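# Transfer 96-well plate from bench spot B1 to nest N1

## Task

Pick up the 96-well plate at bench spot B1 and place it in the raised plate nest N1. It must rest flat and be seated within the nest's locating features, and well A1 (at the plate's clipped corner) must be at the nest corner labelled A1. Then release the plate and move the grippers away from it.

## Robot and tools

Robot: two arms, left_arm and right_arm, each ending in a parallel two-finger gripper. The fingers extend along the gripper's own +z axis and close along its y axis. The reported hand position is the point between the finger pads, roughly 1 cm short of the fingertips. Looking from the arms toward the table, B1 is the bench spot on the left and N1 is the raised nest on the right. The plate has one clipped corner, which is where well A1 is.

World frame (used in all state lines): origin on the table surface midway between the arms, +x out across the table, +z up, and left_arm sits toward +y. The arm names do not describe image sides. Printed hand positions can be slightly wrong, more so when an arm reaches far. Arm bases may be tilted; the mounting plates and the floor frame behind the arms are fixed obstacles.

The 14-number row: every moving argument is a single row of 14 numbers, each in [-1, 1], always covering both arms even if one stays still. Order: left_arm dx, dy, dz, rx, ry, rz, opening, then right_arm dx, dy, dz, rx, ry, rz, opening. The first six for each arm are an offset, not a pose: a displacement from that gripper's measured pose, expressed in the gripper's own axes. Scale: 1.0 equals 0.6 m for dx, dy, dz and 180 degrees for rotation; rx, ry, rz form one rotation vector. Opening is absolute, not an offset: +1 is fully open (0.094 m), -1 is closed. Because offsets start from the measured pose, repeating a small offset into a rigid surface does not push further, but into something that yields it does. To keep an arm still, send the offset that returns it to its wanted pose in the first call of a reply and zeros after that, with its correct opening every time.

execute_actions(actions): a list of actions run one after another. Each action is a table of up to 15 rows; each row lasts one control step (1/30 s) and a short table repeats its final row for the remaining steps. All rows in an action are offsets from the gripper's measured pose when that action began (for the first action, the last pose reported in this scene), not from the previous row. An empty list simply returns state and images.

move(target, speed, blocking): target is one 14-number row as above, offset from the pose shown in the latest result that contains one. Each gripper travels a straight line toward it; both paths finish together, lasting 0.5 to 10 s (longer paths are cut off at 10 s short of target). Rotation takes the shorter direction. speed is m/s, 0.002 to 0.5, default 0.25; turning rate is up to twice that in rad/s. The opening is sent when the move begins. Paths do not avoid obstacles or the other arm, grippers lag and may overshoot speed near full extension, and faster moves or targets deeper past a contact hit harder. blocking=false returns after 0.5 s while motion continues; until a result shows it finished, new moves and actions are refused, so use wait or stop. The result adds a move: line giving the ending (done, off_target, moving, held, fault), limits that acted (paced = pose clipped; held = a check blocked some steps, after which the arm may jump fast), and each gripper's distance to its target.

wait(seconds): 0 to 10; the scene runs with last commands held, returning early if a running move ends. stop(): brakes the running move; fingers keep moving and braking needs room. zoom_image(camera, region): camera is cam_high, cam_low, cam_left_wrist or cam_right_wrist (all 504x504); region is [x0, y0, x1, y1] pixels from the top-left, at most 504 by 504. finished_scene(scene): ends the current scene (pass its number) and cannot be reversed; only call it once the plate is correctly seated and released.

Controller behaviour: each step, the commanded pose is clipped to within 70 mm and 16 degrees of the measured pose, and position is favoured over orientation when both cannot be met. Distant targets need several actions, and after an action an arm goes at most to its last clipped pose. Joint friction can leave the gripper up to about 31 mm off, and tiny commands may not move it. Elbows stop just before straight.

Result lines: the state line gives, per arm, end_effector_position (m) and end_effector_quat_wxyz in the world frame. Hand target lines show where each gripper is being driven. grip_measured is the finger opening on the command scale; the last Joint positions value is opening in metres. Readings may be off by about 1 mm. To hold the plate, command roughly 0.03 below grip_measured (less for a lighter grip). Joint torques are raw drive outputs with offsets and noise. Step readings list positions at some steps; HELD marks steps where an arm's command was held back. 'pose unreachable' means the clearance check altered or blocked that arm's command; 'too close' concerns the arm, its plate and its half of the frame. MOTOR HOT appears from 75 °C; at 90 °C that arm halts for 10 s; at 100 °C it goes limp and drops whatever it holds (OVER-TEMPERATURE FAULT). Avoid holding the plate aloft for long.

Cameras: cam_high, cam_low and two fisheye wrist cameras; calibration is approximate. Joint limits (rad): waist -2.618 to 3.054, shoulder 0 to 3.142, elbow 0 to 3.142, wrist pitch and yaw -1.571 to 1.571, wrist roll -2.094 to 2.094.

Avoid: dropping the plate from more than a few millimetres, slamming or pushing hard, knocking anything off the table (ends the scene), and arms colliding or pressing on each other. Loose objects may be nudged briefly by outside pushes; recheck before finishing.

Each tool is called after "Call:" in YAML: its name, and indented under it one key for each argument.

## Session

Call:
execute_actions:
  actions: []

Scene clock: 0.00 s.
left_arm: end_effector_position=(+0.3655, +0.4438, +0.2278) grip_measured=+1.000 end_effector_quat_wxyz=(+0.338, +0.455, +0.641, +0.518) | right_arm: end_effector_position=(+0.2721, -0.0859, +0.2532) grip_measured=+1.000 end_effector_quat_wxyz=(-0.553, +0.724, -0.371, -0.178)
Joint positions: left_arm=[0.333 1.025 0.571 0.216 0.097 1.634 0.094] | right_arm=[ 0.223  1.092  0.902 -0.576 -1.084 -1.492  0.094]
Joint velocities: left_arm=[-0.007 -0.002 -0.002 -0.11  -0.022 -0.007  0.   ] | right_arm=[-0.017  0.017  0.007 -0.022  0.037 -0.007  0.   ]
Joint torques (N m, as the arm reports them, + toward a larger angle): no reading
Hand target (left_arm): +0.365, +0.444, +0.228; +0.338, +0.455, +0.641, +0.518
Hand target (right_arm): +0.272, -0.086, +0.253; -0.553, +0.724, -0.371, -0.178
camera_calibration (this result's frames):
cam_left_wrist: T_world_to_cam=[[-0.293031, 0.154087, -0.943605, 0.262177], [-0.84301, 0.423976, 0.331026, 0.0780884], [0.451072, 0.89247, 0.00565913, -0.457162], [0, 0, 0, 1]] pos_world=[0.348869, 0.334497, 0.22413]
cam_right_wrist: T_world_to_cam=[[0.690756, 0.109044, 0.714819, -0.363953], [0.509703, -0.774624, -0.374379, -0.0795585], [0.512893, 0.62295, -0.590656, 0.158815], [0, 0, 0, 1]] pos_world=[0.210499, -0.120875, 0.324181]

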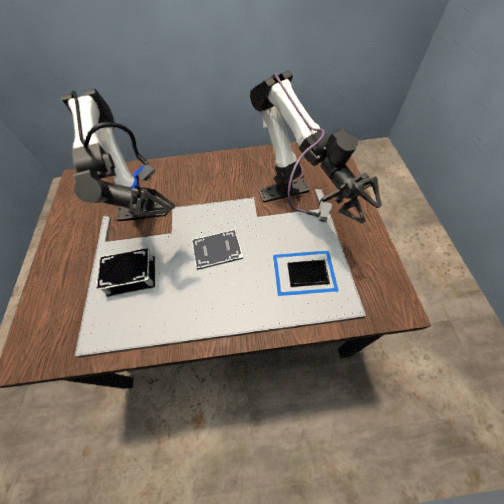

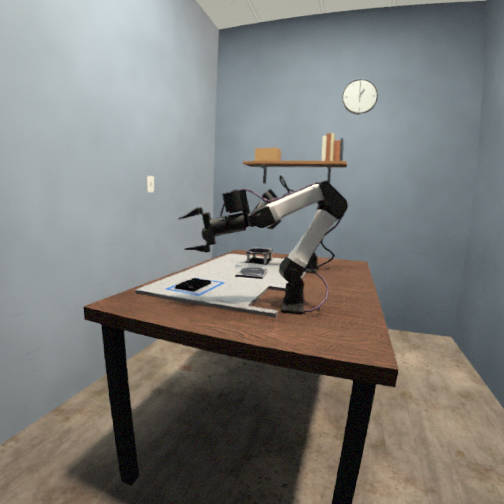

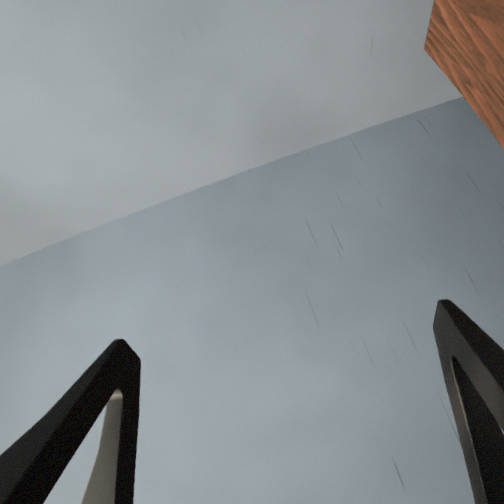

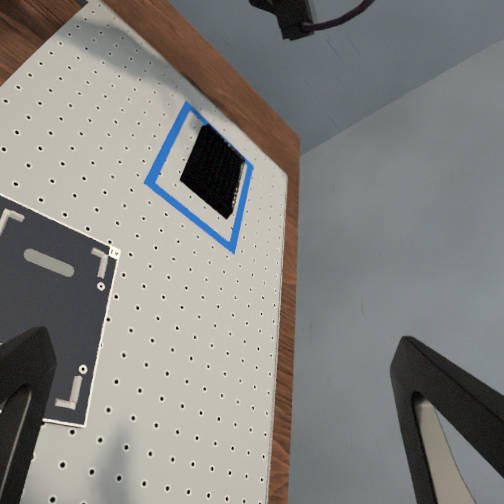

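Call:
zoom_image:
  camera: "cam_high"
  region: [85, 220, 255, 310]

Call:
zoom_image:
  camera: "cam_high"
  region: [265, 240, 345, 300]

Call:
zoom_image:
  camera: "cam_right_wrist"
  region: [130, 90, 270, 260]

Call:
zoom_image:
  camera: "cam_high"
  region: [90, 240, 165, 305]

Region (85, 220, 255, 310) of cam_high's 504x504 image, scaled by 2.965, with more detail than that image has; it fills the top 267 rows of this view, and the rest is white.

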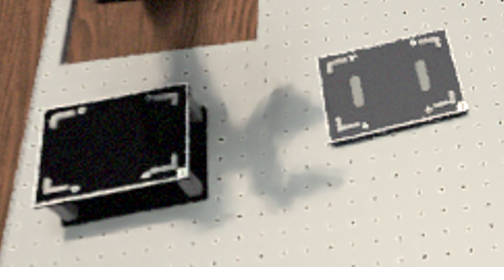

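Region (265, 240, 345, 300) of cam_high's 504x504 image, scaled by 6.300, with more detail than that image has; it fills the top 378 rows of this view, and the rest is white.

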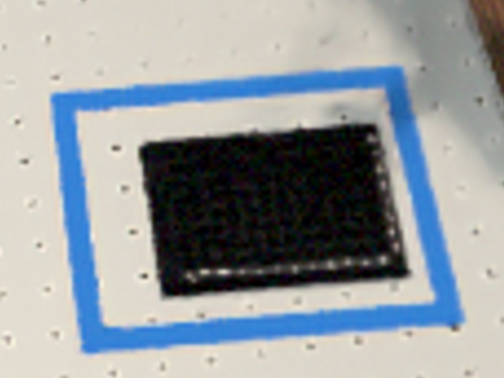

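Region (130, 90, 270, 260) of cam_right_wrist's 504x504 image, scaled by 2.965, with more detail than that image has; it fills the left 415 columns of this view, and the rest is white.

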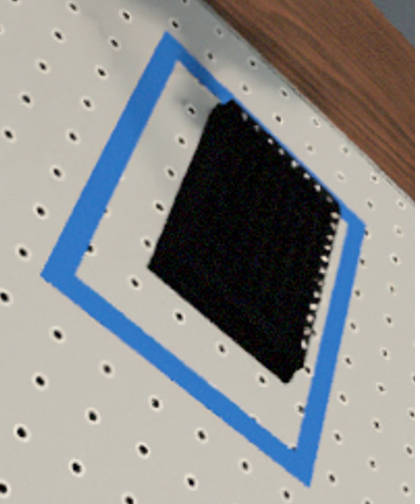

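Region (90, 240, 165, 305) of cam_high's 504x504 image, scaled by 6.720, with more detail than that image has; it fills the top 437 rows of this view, and the rest is white.

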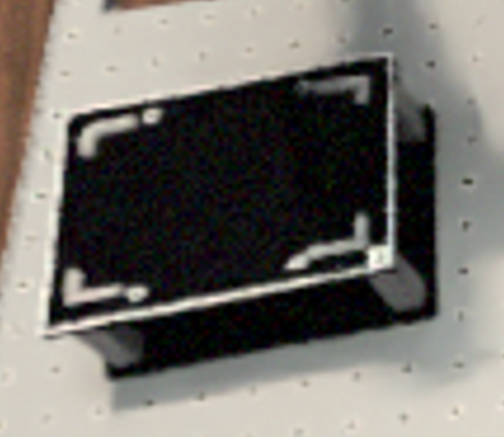

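Call:
move:
  target: [-0.1228,-0.3086,0.1224,0.4182,-0.0804,0.0813,0.2, 0.3028,0.0839,-0.2419,-0.2070,0.3433,0.1514,1]
  speed: 0.35

Scene clock: 88.67 s.
left_arm: end_effector_position=(+0.4126, +0.3985, +0.0311) grip_measured=+0.201 end_effector_quat_wxyz=(+0.002, +0.680, +0.733, +0.003) | right_arm: end_effector_position=(+0.3300, -0.2831, +0.1476) grip_measured=+1.000 end_effector_quat_wxyz=(-0.001, +0.744, -0.668, -0.018)
Joint positions: left_arm=[ 0.134  2.09   1.587 -1.059  0.     1.771  0.056] | right_arm=[ 0.02   1.641  1.466 -1.423 -0.025 -1.68   0.094]
Joint velocities: left_arm=[ 0.017  0.007 -0.007 -0.007  0.007 -0.051  0.   ] | right_arm=[-0.012 -0.002 -0.007  0.037  0.037 -0.037  0.   ]
Joint torques (N m, as the arm reports them, + toward a larger angle): left_arm=[ -1.25 -10.21   9.09   0.23   0.01  -0.07] | right_arm=[-0.26 -5.03  7.52  0.22  0.09  0.04]
Hand target (left_arm): +0.414, +0.397, +0.033; -0.005, +0.686, +0.728, +0.002
Hand target (right_arm): +0.332, -0.288, +0.149; +0.005, +0.737, -0.676, -0.016
Off the commanded pose (left_arm): 0.008 m, 2 deg.
Off the commanded pose (right_arm): 0.007 m, 2 deg.
move: done
camera_calibration (this result's frames):
cam_left_wrist: T_world_to_cam=[[-0.990336, 0.137356, -0.0191561, 0.362952], [0.0861866, 0.717763, 0.690932, -0.309517], [0.108653, 0.682604, -0.722666, -0.189327], [0, 0, 0, 1]] pos_world=[0.406692, 0.301542, 0.0839882]
cam_right_wrist: T_world_to_cam=[[0.98637, 0.164516, 0.00294145, -0.283721], [0.141186, -0.855404, 0.498349, -0.331415], [0.0845022, -0.491141, -0.866972, 0.0564073], [0, 0, 0, 1]] pos_world=[0.321879, -0.209113, 0.214898]

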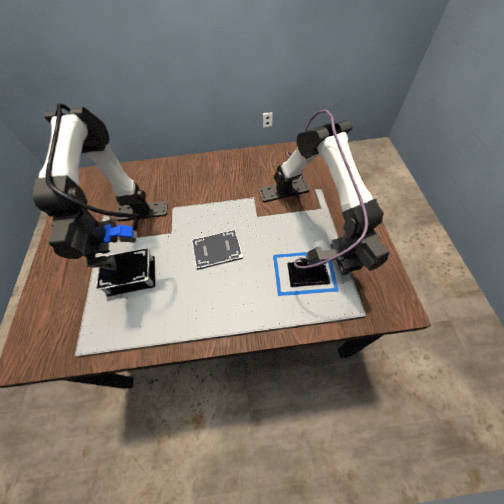

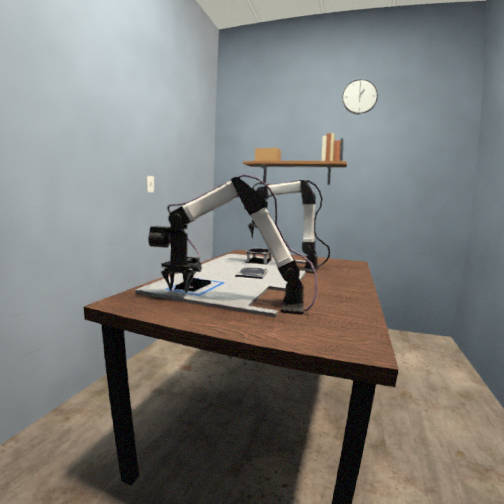

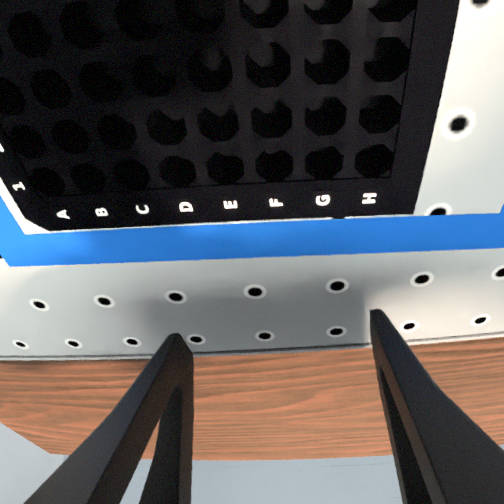

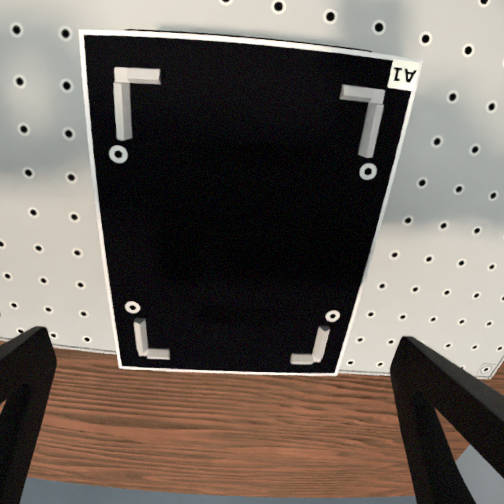

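Call:
execute_actions:
  actions:
    - [[-0.004,0.002,0.002,0,0,0.002,0.15,0,0,0,0,0,0,1],[-0.009,0.004,0.004,0,0,0.004,0.1,0,0,0,0,0,0,1],[-0.013,0.006,0.006,0,0,0.006,0.05,0,0,0,0,0,0,1],[-0.017,0.008,0.008,0,0,0.008,0.0,0,0,0,0,0,0,1],[-0.022,0.010,0.010,0,0,0.011,0,0,0,0,0,0,0,1],[-0.026,0.012,0.012,0,0,0.013,0,0,0,0,0,0,0,1],[-0.030,0.014,0.0135,0,0,0.015,0,0,0,0,0,0,0,1],[-0.035,0.016,0.015,0,0,0.017,0,0,0,0,0,0,0,1],[-0.039,0.0175,0.016,0,0,0.019,0,0,0,0,0,0,0,1],[-0.043,0.0185,0.0167,0,0,0.021,0,0,0,0,0,0,0,1]]

Call:
zoom_image:
  camera: "cam_right_wrist"
  region: [70, 20, 430, 380]

Scene clock: 110.93 s.
left_arm: end_effector_position=(+0.4171, +0.3732, +0.0225) grip_measured=+0.001 end_effector_quat_wxyz=(-0.004, +0.703, +0.711, -0.006) | right_arm: end_effector_position=(+0.3299, -0.2833, +0.1476) grip_measured=+1.000 end_effector_quat_wxyz=(-0.000, +0.744, -0.668, -0.018)
Joint positions: left_arm=[ 0.069  2.113  1.587 -1.058  0.     1.771  0.047] | right_arm=[ 0.02   1.641  1.466 -1.423 -0.024 -1.679  0.094]
Joint velocities: left_arm=[ 0.002  0.007  0.002  0.007  0.022 -0.037  0.001] | right_arm=[ 0.007 -0.007  0.002  0.037  0.066 -0.037  0.   ]
Joint torques (N m, as the arm reports them, + toward a larger angle): left_arm=[ -0.75 -10.21   8.28   0.57   0.07  -0.16] | right_arm=[ 0.54 -5.84  6.02  0.31 -0.03 -0.1 ]
Hand target (left_arm): +0.425, +0.374, +0.021; +0.001, +0.703, +0.711, +0.004
Hand target (right_arm): +0.330, -0.283, +0.148; -0.001, +0.744, -0.668, -0.018
Off the commanded pose (left_arm): 0.009 m, 1 deg.
Off the commanded pose (right_arm): 0.000 m, 0 deg.
Step readings (end_effector_position):
0: left_arm (+0.4122, +0.3984, +0.0311) | right_arm (+0.3299, -0.2833, +0.1476)
1: left_arm (+0.4122, +0.3984, +0.0311) | right_arm (+0.3299, -0.2833, +0.1476)
2: left_arm (+0.4123, +0.3982, +0.0311) | right_arm (+0.3299, -0.2833, +0.1476)
4: left_arm (+0.4127, +0.3968, +0.0311) | right_arm (+0.3299, -0.2833, +0.1476)
8: left_arm (+0.4153, +0.3868, +0.0301) | right_arm (+0.3299, -0.2833, +0.1476)
15: end_effector_position above
camera_calibration (this result's frames):
cam_left_wrist: T_world_to_cam=[[-0.979549, 0.201205, 0.000750909, 0.341982], [0.147144, 0.713806, 0.684711, -0.309603], [0.137231, 0.670819, -0.728814, -0.186139], [0, 0, 0, 1]] pos_world=[0.406088, 0.277054, 0.0760712]
cam_right_wrist: T_world_to_cam=[[0.986429, 0.164173, 0.0023653, -0.283628], [0.141081, -0.854878, 0.49928, -0.331522], [0.0839902, -0.49217, -0.866437, 0.056115], [0, 0, 0, 1]] pos_world=[0.321837, -0.209229, 0.214814]

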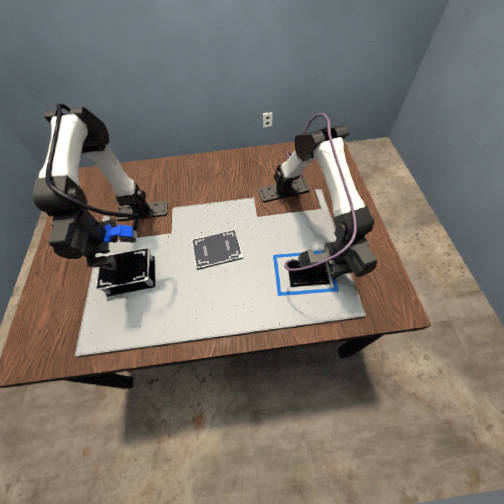

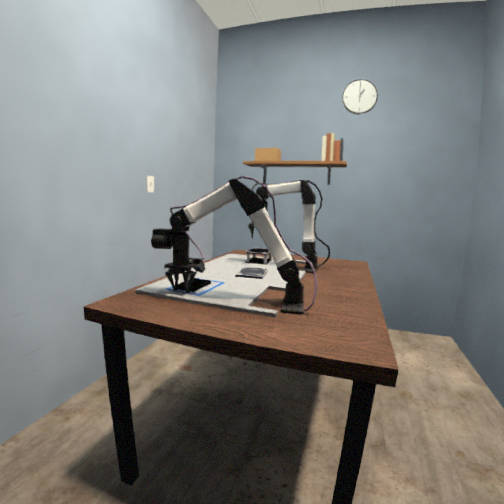

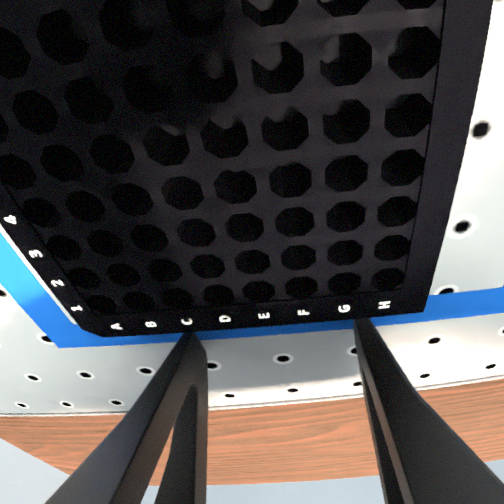

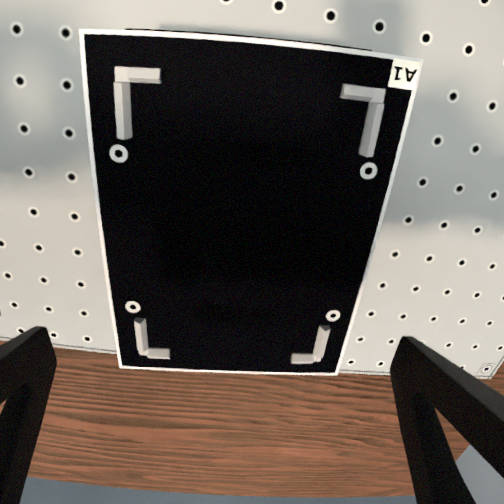

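Region (70, 20, 430, 380) of cam_right_wrist's 504x504 image, scaled by 1.400, with more detail than that image has.

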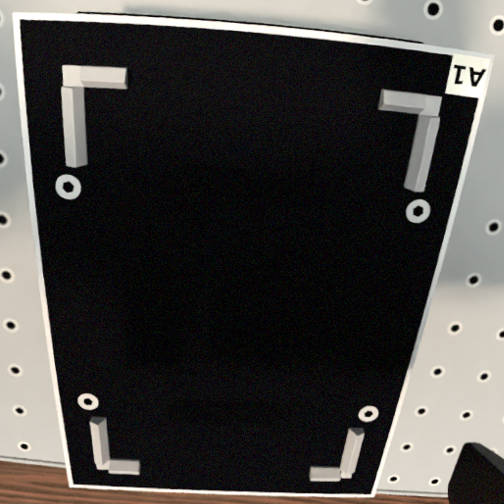

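Call:
execute_actions:
  actions: []

Scene clock: 131.67 s.
left_arm: end_effector_position=(+0.4172, +0.3732, +0.0225) grip_measured=+0.001 end_effector_quat_wxyz=(-0.003, +0.703, +0.711, -0.006) | right_arm: end_effector_position=(+0.3299, -0.2833, +0.1476) grip_measured=+1.000 end_effector_quat_wxyz=(-0.000, +0.744, -0.668, -0.018)
Joint positions: left_arm=[ 0.069  2.113  1.587 -1.058  0.     1.771  0.047] | right_arm=[ 0.02   1.641  1.466 -1.423 -0.024 -1.679  0.094]
Joint velocities: left_arm=[-0.022  0.012  0.017 -0.022 -0.007 -0.081 -0.   ] | right_arm=[-0.012 -0.002 -0.012 -0.022 -0.007  0.007  0.   ]
Joint torques (N m, as the arm reports them, + toward a larger angle): left_arm=[ -0.68 -10.17   8.3    0.56   0.1   -0.14] | right_arm=[ 0.56 -5.86  6.04  0.31 -0.03 -0.1 ]
Hand target (left_arm): +0.425, +0.374, +0.021; +0.001, +0.703, +0.711, +0.004
Hand target (right_arm): +0.330, -0.283, +0.148; -0.001, +0.744, -0.668, -0.018
Off the commanded pose (left_arm): 0.009 m, 1 deg.
Off the commanded pose (right_arm): 0.000 m, 0 deg.
camera_calibration (this result's frames):
cam_left_wrist: T_world_to_cam=[[-0.979549, 0.201205, 0.000401639, 0.342076], [0.146889, 0.713751, 0.684823, -0.309505], [0.137503, 0.670877, -0.728709, -0.186303], [0, 0, 0, 1]] pos_world=[0.40616, 0.277069, 0.0760582]
cam_right_wrist: T_world_to_cam=[[0.986429, 0.164173, 0.0023653, -0.283628], [0.141081, -0.854878, 0.49928, -0.331522], [0.0839902, -0.49217, -0.866437, 0.056115], [0, 0, 0, 1]] pos_world=[0.321837, -0.209229, 0.214814]

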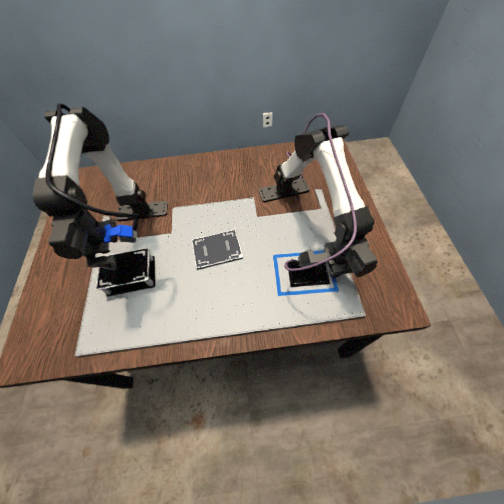

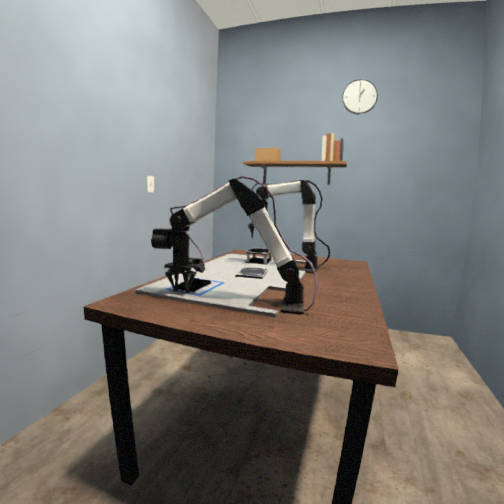

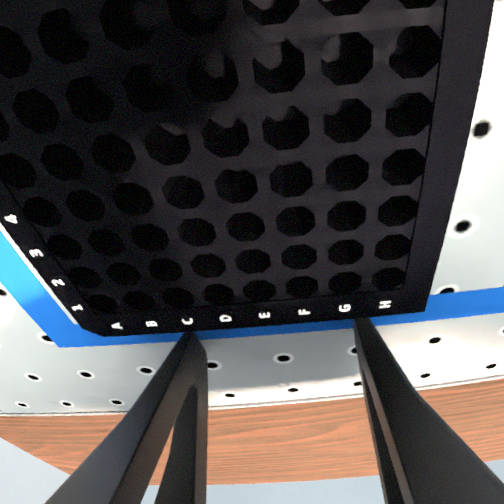

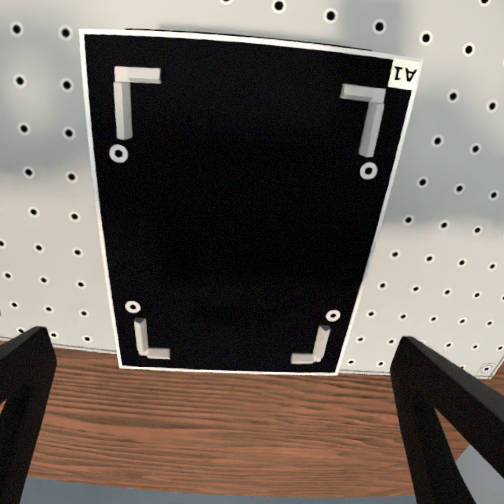

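Call:
move:
  target: [-0.2885,0.0105,-0.004,0,0,0,0.0,-0.057,-0.174,0.047,0,0,0.028,1]
  speed: 0.15

Scene clock: 163.83 s.
left_arm: end_effector_position=(+0.4212, +0.2032, +0.0231) grip_measured=+0.001 end_effector_quat_wxyz=(-0.003, +0.707, +0.707, -0.001) | right_arm: end_effector_position=(+0.4293, -0.2420, +0.1190) grip_measured=+1.000 end_effector_quat_wxyz=(+0.000, +0.715, -0.699, -0.016)
Joint positions: left_arm=[-0.363  2.124  1.607 -1.059 -0.002  1.35   0.047] | right_arm=[ 0.128  2.037  1.858 -1.412 -0.024 -1.487  0.094]
Joint velocities: left_arm=[-0.002 -0.017 -0.007 -0.007 -0.007 -0.095 -0.001] | right_arm=[-0.002  0.012 -0.012 -0.022 -0.007 -0.051  0.   ]
Joint torques (N m, as the arm reports them, + toward a larger angle): left_arm=[ -0.39 -10.     9.08   0.25   0.11  -0.22] | right_arm=[ 1.27 -8.39  7.55  0.23 -0.01  0.01]
Hand target (left_arm): +0.422, +0.203, +0.022; -0.009, +0.703, +0.711, -0.004
Hand target (right_arm): +0.430, -0.239, +0.120; +0.003, +0.714, -0.700, -0.017
Off the commanded pose (left_arm): 0.006 m, 1 deg.
Off the commanded pose (right_arm): 0.005 m, 0 deg.
move: done
camera_calibration (this result's frames):
cam_left_wrist: T_world_to_cam=[[-0.977073, 0.21283, -0.00556201, 0.376956], [0.150175, 0.707479, 0.690594, -0.189382], [0.150914, 0.673926, -0.723221, -0.0787536], [0, 0, 0, 1]] pos_world=[0.40864, 0.10683, 0.0759265]
cam_right_wrist: T_world_to_cam=[[0.996766, 0.0802689, 0.00385672, -0.413262], [0.0674273, -0.861483, 0.503289, -0.266394], [0.043721, -0.501401, -0.864109, 0.0580378], [0, 0, 0, 1]] pos_world=[0.42735, -0.167221, 0.185818]

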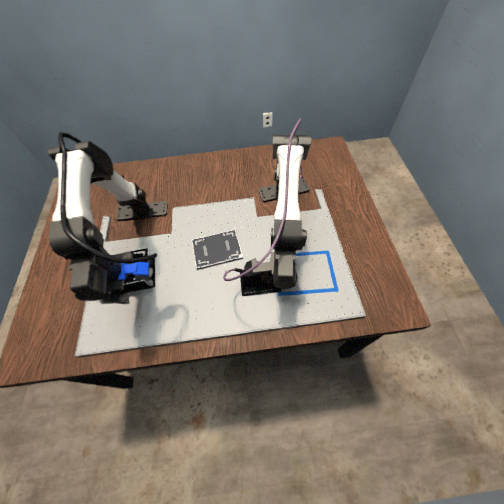

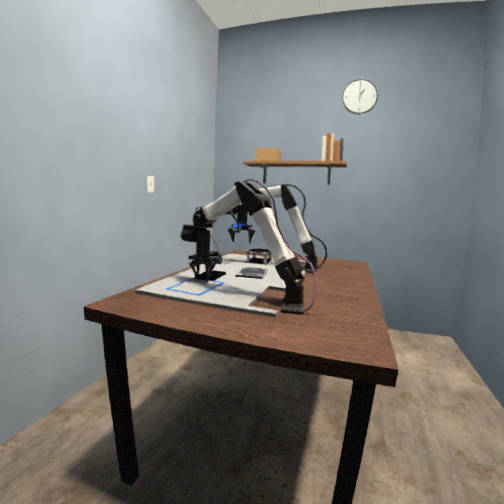

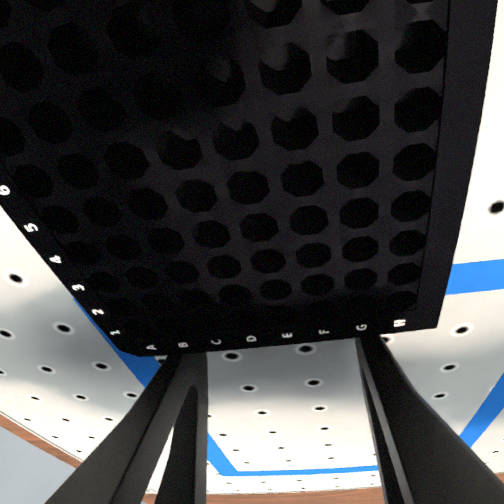

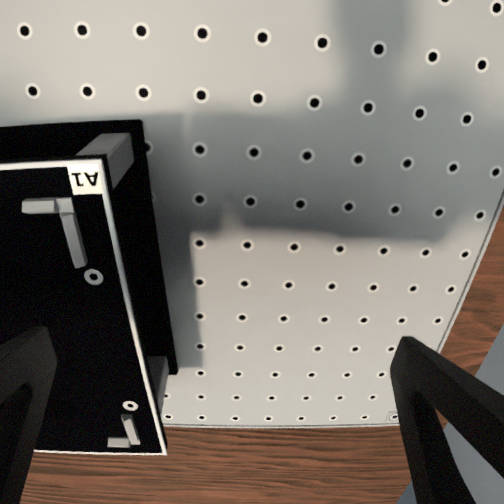

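Call:
zoom_image:
  camera: "cam_high"
  region: [140,200,340,340]

Region (140, 200, 340, 340) of cam_high's 504x504 image, scaled by 2.520, with more detail than that image has; it fills the top 353 rows of this view, and the rest is white.

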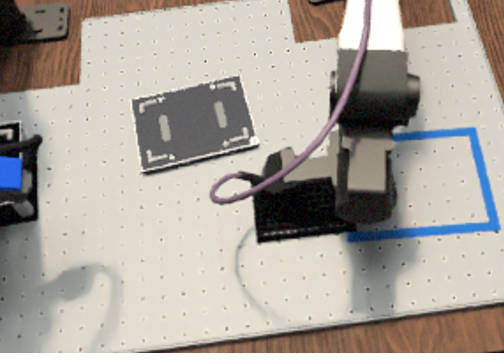

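Call:
move:
  target: [-0.28,0.015,-0.008,0,0,0,0.0,0,0,0,0,0,0,1]
  speed: 0.17

Scene clock: 188.47 s.
left_arm: end_effector_position=(+0.4288, +0.0354, +0.0276) grip_measured=+0.001 end_effector_quat_wxyz=(+0.002, +0.711, +0.703, +0.002) | right_arm: end_effector_position=(+0.4290, -0.2420, +0.1190) grip_measured=+1.000 end_effector_quat_wxyz=(+0.001, +0.715, -0.699, -0.016)
Joint positions: left_arm=[-0.713  2.428  2.137 -1.275 -0.003  1.011  0.047] | right_arm=[ 0.128  2.037  1.858 -1.413 -0.024 -1.486  0.094]
Joint velocities: left_arm=[-0.012 -0.012 -0.007 -0.037  0.007 -0.007 -0.001] | right_arm=[0.002 0.012 0.007 0.007 0.022 0.007 0.   ]
Joint torques (N m, as the arm reports them, + toward a larger angle): left_arm=[ -0.36 -12.61   9.32   0.29   0.04  -0.21] | right_arm=[ 0.55 -9.13  6.06  0.34 -0.02 -0.11]
Hand target (left_arm): +0.428, +0.037, +0.026; -0.006, +0.707, +0.707, +0.002
Hand target (right_arm): +0.429, -0.242, +0.119; +0.000, +0.715, -0.699, -0.016
Off the commanded pose (left_arm): 0.001 m, 1 deg.
Off the commanded pose (right_arm): 0.000 m, 0 deg.
move: done
camera_calibration (this result's frames):
cam_left_wrist: T_world_to_cam=[[-0.974713, 0.222841, -0.0165939, 0.419019], [0.150172, 0.708225, 0.68983, -0.0749361], [0.165475, 0.669895, -0.723781, 0.0303324], [0, 0, 0, 1]] pos_world=[0.414658, -0.0606228, 0.0806004]
cam_right_wrist: T_world_to_cam=[[0.996861, 0.0791292, 0.00268568, -0.413158], [0.0670272, -0.861485, 0.503339, -0.266238], [0.0421425, -0.501579, -0.864085, 0.0586714], [0, 0, 0, 1]] pos_world=[0.427234, -0.167239, 0.185815]

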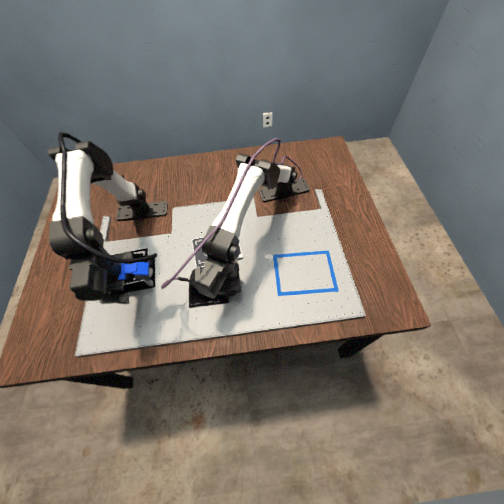

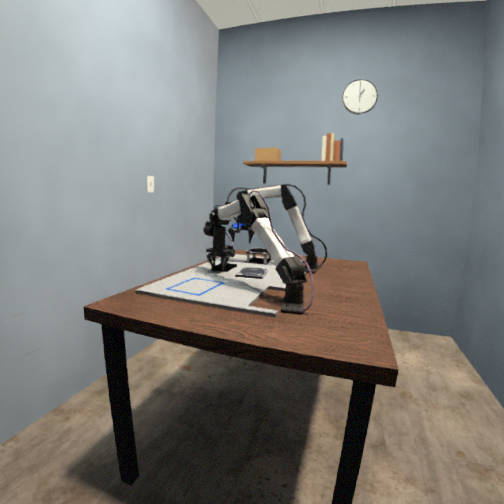

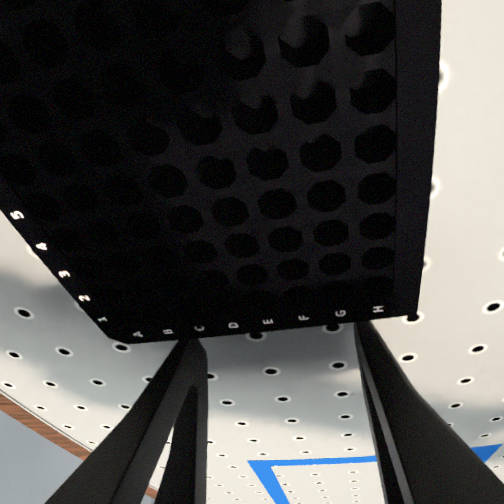

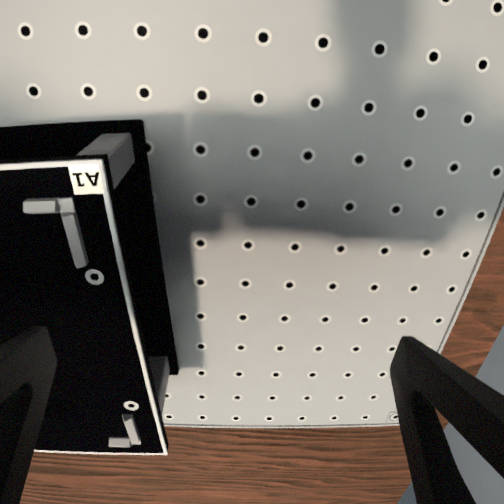

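Call:
move:
  target: [0.424,-0.119,-0.12,0,0,0,0.0,-0.3365,-0.018,0.065,-0.002,0.007,0.007,1]
  speed: 0.3

Scene clock: 199.47 s.
left_arm: end_effector_position=(+0.3720, +0.2905, +0.0993) grip_measured=+0.001 end_effector_quat_wxyz=(+0.014, +0.707, +0.707, +0.012) | right_arm: end_effector_position=(+0.4342, -0.0391, +0.0830) grip_measured=+1.000 end_effector_quat_wxyz=(+0.011, +0.713, -0.701, -0.008)
Joint positions: left_arm=[-0.14   1.805  1.464 -1.195  0.003  1.572  0.047] | right_arm=[ 0.587  2.418  2.338 -1.518 -0.01  -1.022  0.094]
Joint velocities: left_arm=[ 0.012  0.002 -0.002  0.007 -0.007  0.066 -0.   ] | right_arm=[-0.012 -0.017 -0.002  0.037  0.022  0.037  0.   ]
Joint torques (N m, as the arm reports them, + toward a larger angle): left_arm=[-0.59 -9.71  5.45  0.32  0.22 -0.06] | right_arm=[  0.14 -10.6    7.49   0.27   0.11   0.04]
Hand target (left_arm): +0.362, +0.288, +0.097; +0.008, +0.711, +0.703, -0.002
Hand target (right_arm): +0.436, -0.042, +0.081; +0.017, +0.707, -0.707, -0.004
Off the commanded pose (left_arm): 0.012 m, 2 deg.
Off the commanded pose (right_arm): 0.001 m, 1 deg.
move: off_target (left_arm)
camera_calibration (this result's frames):
cam_left_wrist: T_world_to_cam=[[-0.976219, 0.211641, -0.046958, 0.31478], [0.121126, 0.712137, 0.691512, -0.287022], [0.179793, 0.669379, -0.720837, -0.0847687], [0, 0, 0, 1]] pos_world=[0.357301, 0.194521, 0.152156]
cam_right_wrist: T_world_to_cam=[[0.997261, 0.0739033, -0.0030968, -0.434194], [0.06447, -0.847916, 0.526195, -0.0739046], [0.0362618, -0.524953, -0.850358, 0.129642], [0, 0, 0, 1]] pos_world=[0.433068, 0.0374793, 0.147786]

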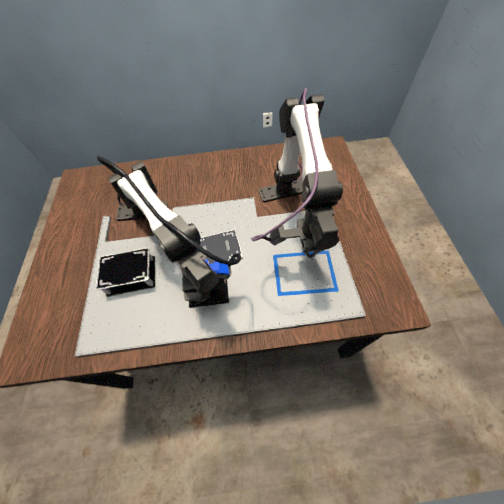

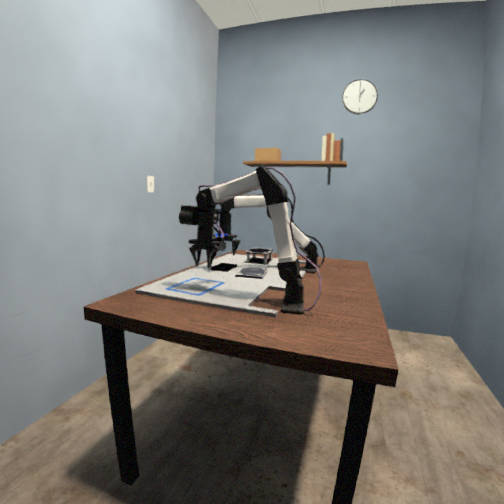

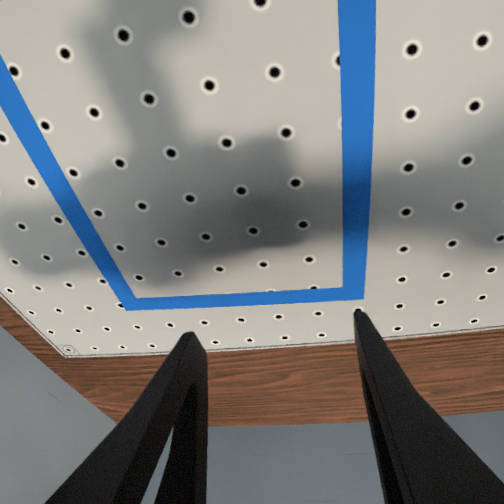

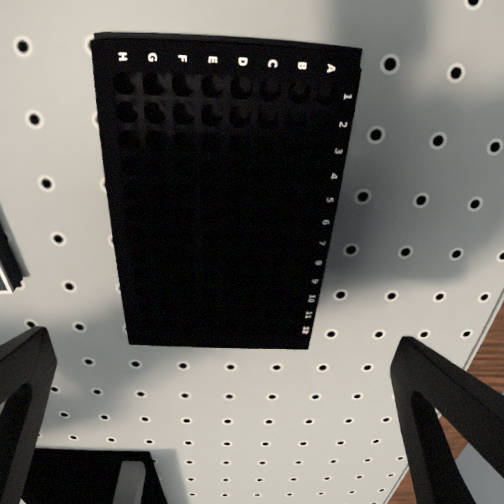

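Call:
zoom_image:
  camera: "cam_right_wrist"
  region: [80,20,380,120]

Call:
zoom_image:
  camera: "cam_right_wrist"
  region: [100,270,340,370]

Region (80, 20, 380, 120) of cam_right_wrist's 504x504 image, scaled by 1.680, with more detail than that image has.

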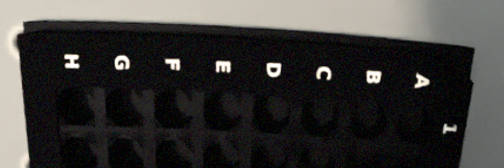

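Region (100, 270, 340, 370) of cam_right_wrist's 504x504 image, scaled by 2.100, with more detail than that image has; it fills the top 210 rows of this view, and the rest is white.

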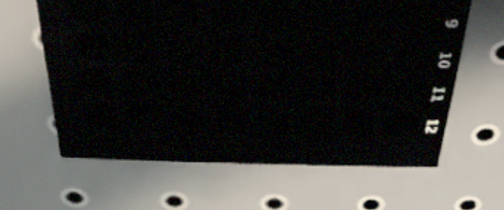

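Call:
move:
  target: [0,0,0,0,0,0,0.0,-0.02,0.007,0.068,0,0,0,1]
  speed: 0.15

Scene clock: 225.53 s.
left_arm: end_effector_position=(+0.3720, +0.2905, +0.0993) grip_measured=+0.001 end_effector_quat_wxyz=(+0.014, +0.707, +0.707, +0.012) | right_arm: end_effector_position=(+0.4313, -0.0305, +0.0436) grip_measured=+1.000 end_effector_quat_wxyz=(+0.014, +0.714, -0.700, -0.008)
Joint positions: left_arm=[-0.14   1.805  1.464 -1.195  0.003  1.574  0.047] | right_arm=[ 0.606  2.418  2.182 -1.365 -0.01  -1.006  0.094]
Joint velocities: left_arm=[-0.022 -0.002  0.012 -0.066 -0.066  0.066 -0.001] | right_arm=[-0.002 -0.007  0.002 -0.007 -0.066 -0.037  0.   ]
Joint torques (N m, as the arm reports them, + toward a larger angle): left_arm=[-0.45 -8.64  7.36  0.5   0.08 -0.16] | right_arm=[  1.1  -12.04   4.84   0.44   0.     0.02]
Hand target (left_arm): +0.372, +0.291, +0.099; +0.014, +0.707, +0.707, +0.012
Hand target (right_arm): +0.430, -0.028, +0.042; +0.012, +0.713, -0.701, -0.008
Off the commanded pose (left_arm): 0.000 m, 0 deg.
Off the commanded pose (right_arm): 0.004 m, 0 deg.
move: done
camera_calibration (this result's frames):
cam_left_wrist: T_world_to_cam=[[-0.975895, 0.213132, -0.046951, 0.314226], [0.122208, 0.711914, 0.691551, -0.287364], [0.180817, 0.669143, -0.7208, -0.0850848], [0, 0, 0, 1]] pos_world=[0.357154, 0.194541, 0.152151]
cam_right_wrist: T_world_to_cam=[[0.996954, 0.0777005, -0.00671606, -0.431605], [0.0695115, -0.846222, 0.528277, -0.0479517], [0.0353641, -0.527135, -0.849045, 0.101059], [0, 0, 0, 1]] pos_world=[0.43005, 0.0462299, 0.108237]

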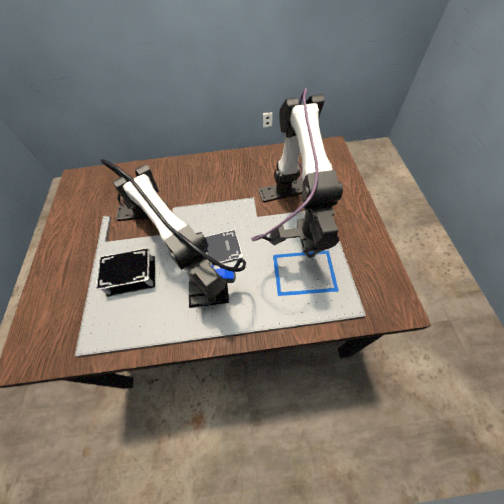

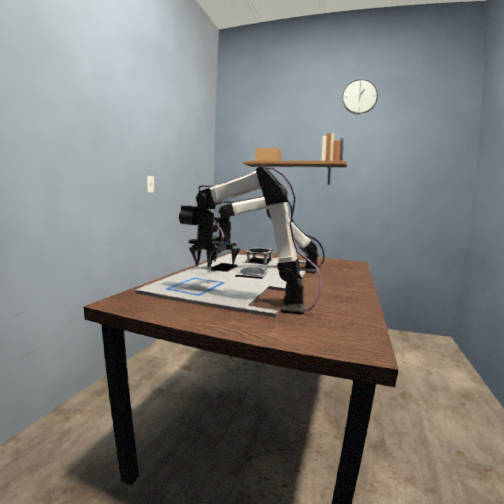

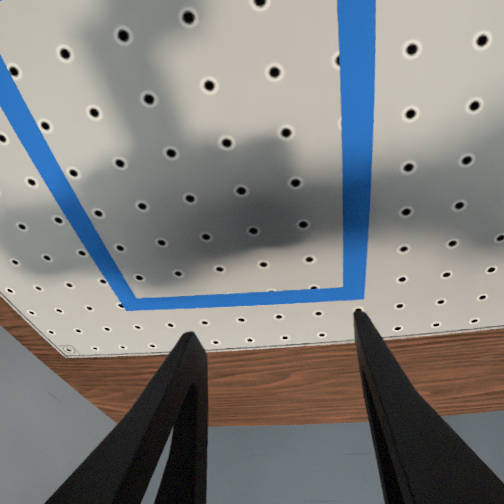

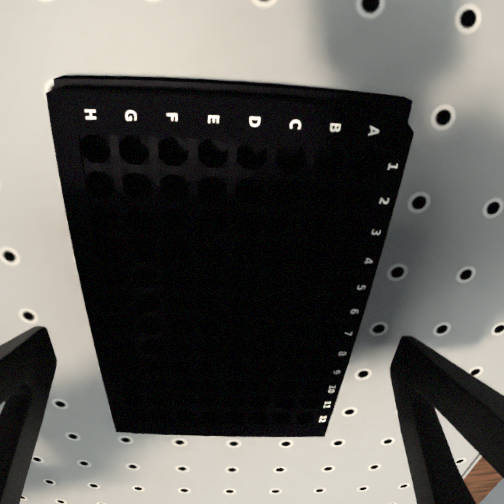

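Call:
move:
  target: [0,0,0,0,0,0,0.0,0,0.001,0.035,0,0,0,1]
  speed: 0.08

Scene clock: 243.07 s.
left_arm: end_effector_position=(+0.3720, +0.2905, +0.0993) grip_measured=+0.001 end_effector_quat_wxyz=(+0.014, +0.707, +0.707, +0.012) | right_arm: end_effector_position=(+0.4309, -0.0307, +0.0260) grip_measured=+1.000 end_effector_quat_wxyz=(+0.014, +0.714, -0.700, -0.008)
Joint positions: left_arm=[-0.14   1.805  1.464 -1.195  0.003  1.574  0.047] | right_arm=[ 0.606  2.418  2.112 -1.295 -0.01  -1.006  0.094]
Joint velocities: left_arm=[-0.012 -0.017  0.007 -0.051  0.051 -0.081  0.   ] | right_arm=[-0.022 -0.012 -0.002  0.007 -0.007  0.007  0.   ]
Joint torques (N m, as the arm reports them, + toward a larger angle): left_arm=[-0.41 -8.7   7.43  0.51  0.1  -0.14] | right_arm=[  0.6  -11.77   4.93   0.43   0.    -0.09]
Hand target (left_arm): +0.372, +0.291, +0.099; +0.014, +0.707, +0.707, +0.012
Hand target (right_arm): +0.430, -0.031, +0.023; +0.014, +0.714, -0.700, -0.008
Off the commanded pose (left_arm): 0.000 m, 0 deg.
Off the commanded pose (right_arm): 0.003 m, 0 deg.
move: done
camera_calibration (this result's frames):
cam_left_wrist: T_world_to_cam=[[-0.975895, 0.213132, -0.046951, 0.314226], [0.122208, 0.711914, 0.691551, -0.287364], [0.180817, 0.669143, -0.7208, -0.0850848], [0, 0, 0, 1]] pos_world=[0.357154, 0.194541, 0.152151]
cam_right_wrist: T_world_to_cam=[[0.996986, 0.0773217, -0.00638046, -0.431366], [0.0690192, -0.846353, 0.528131, -0.0386254], [0.0354359, -0.52698, -0.849139, 0.0859753], [0, 0, 0, 1]] pos_world=[0.429685, 0.0459704, 0.0906519]

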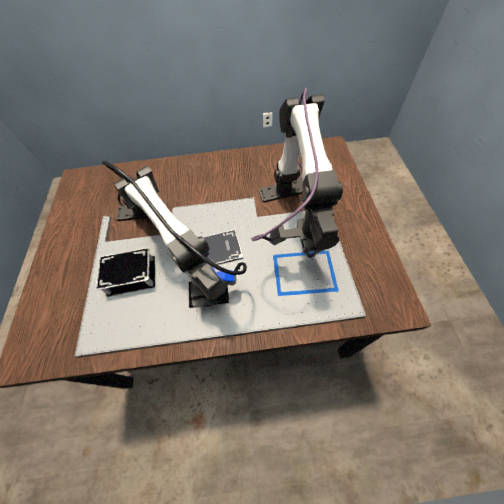

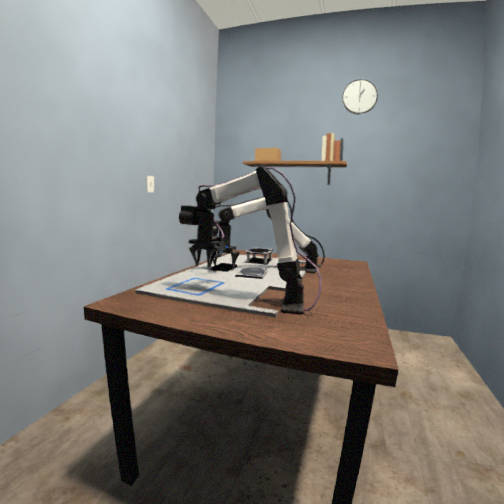

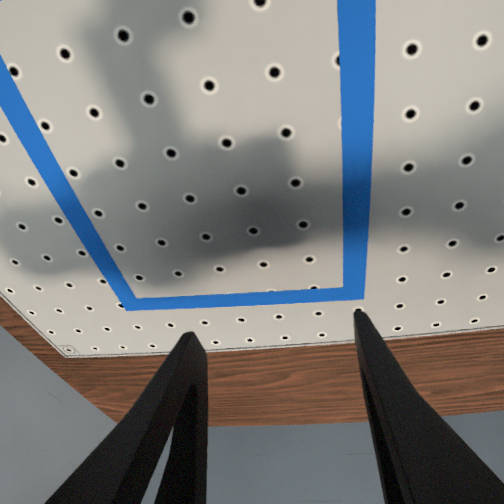

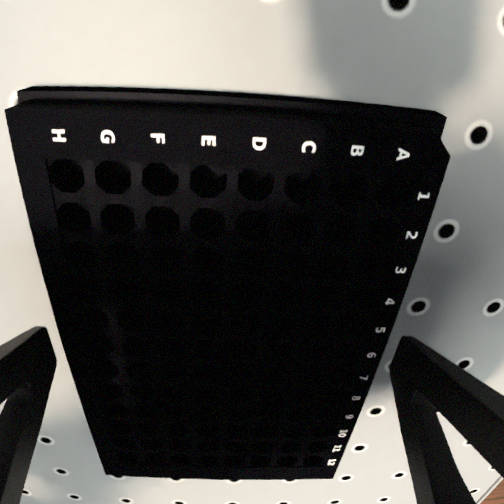

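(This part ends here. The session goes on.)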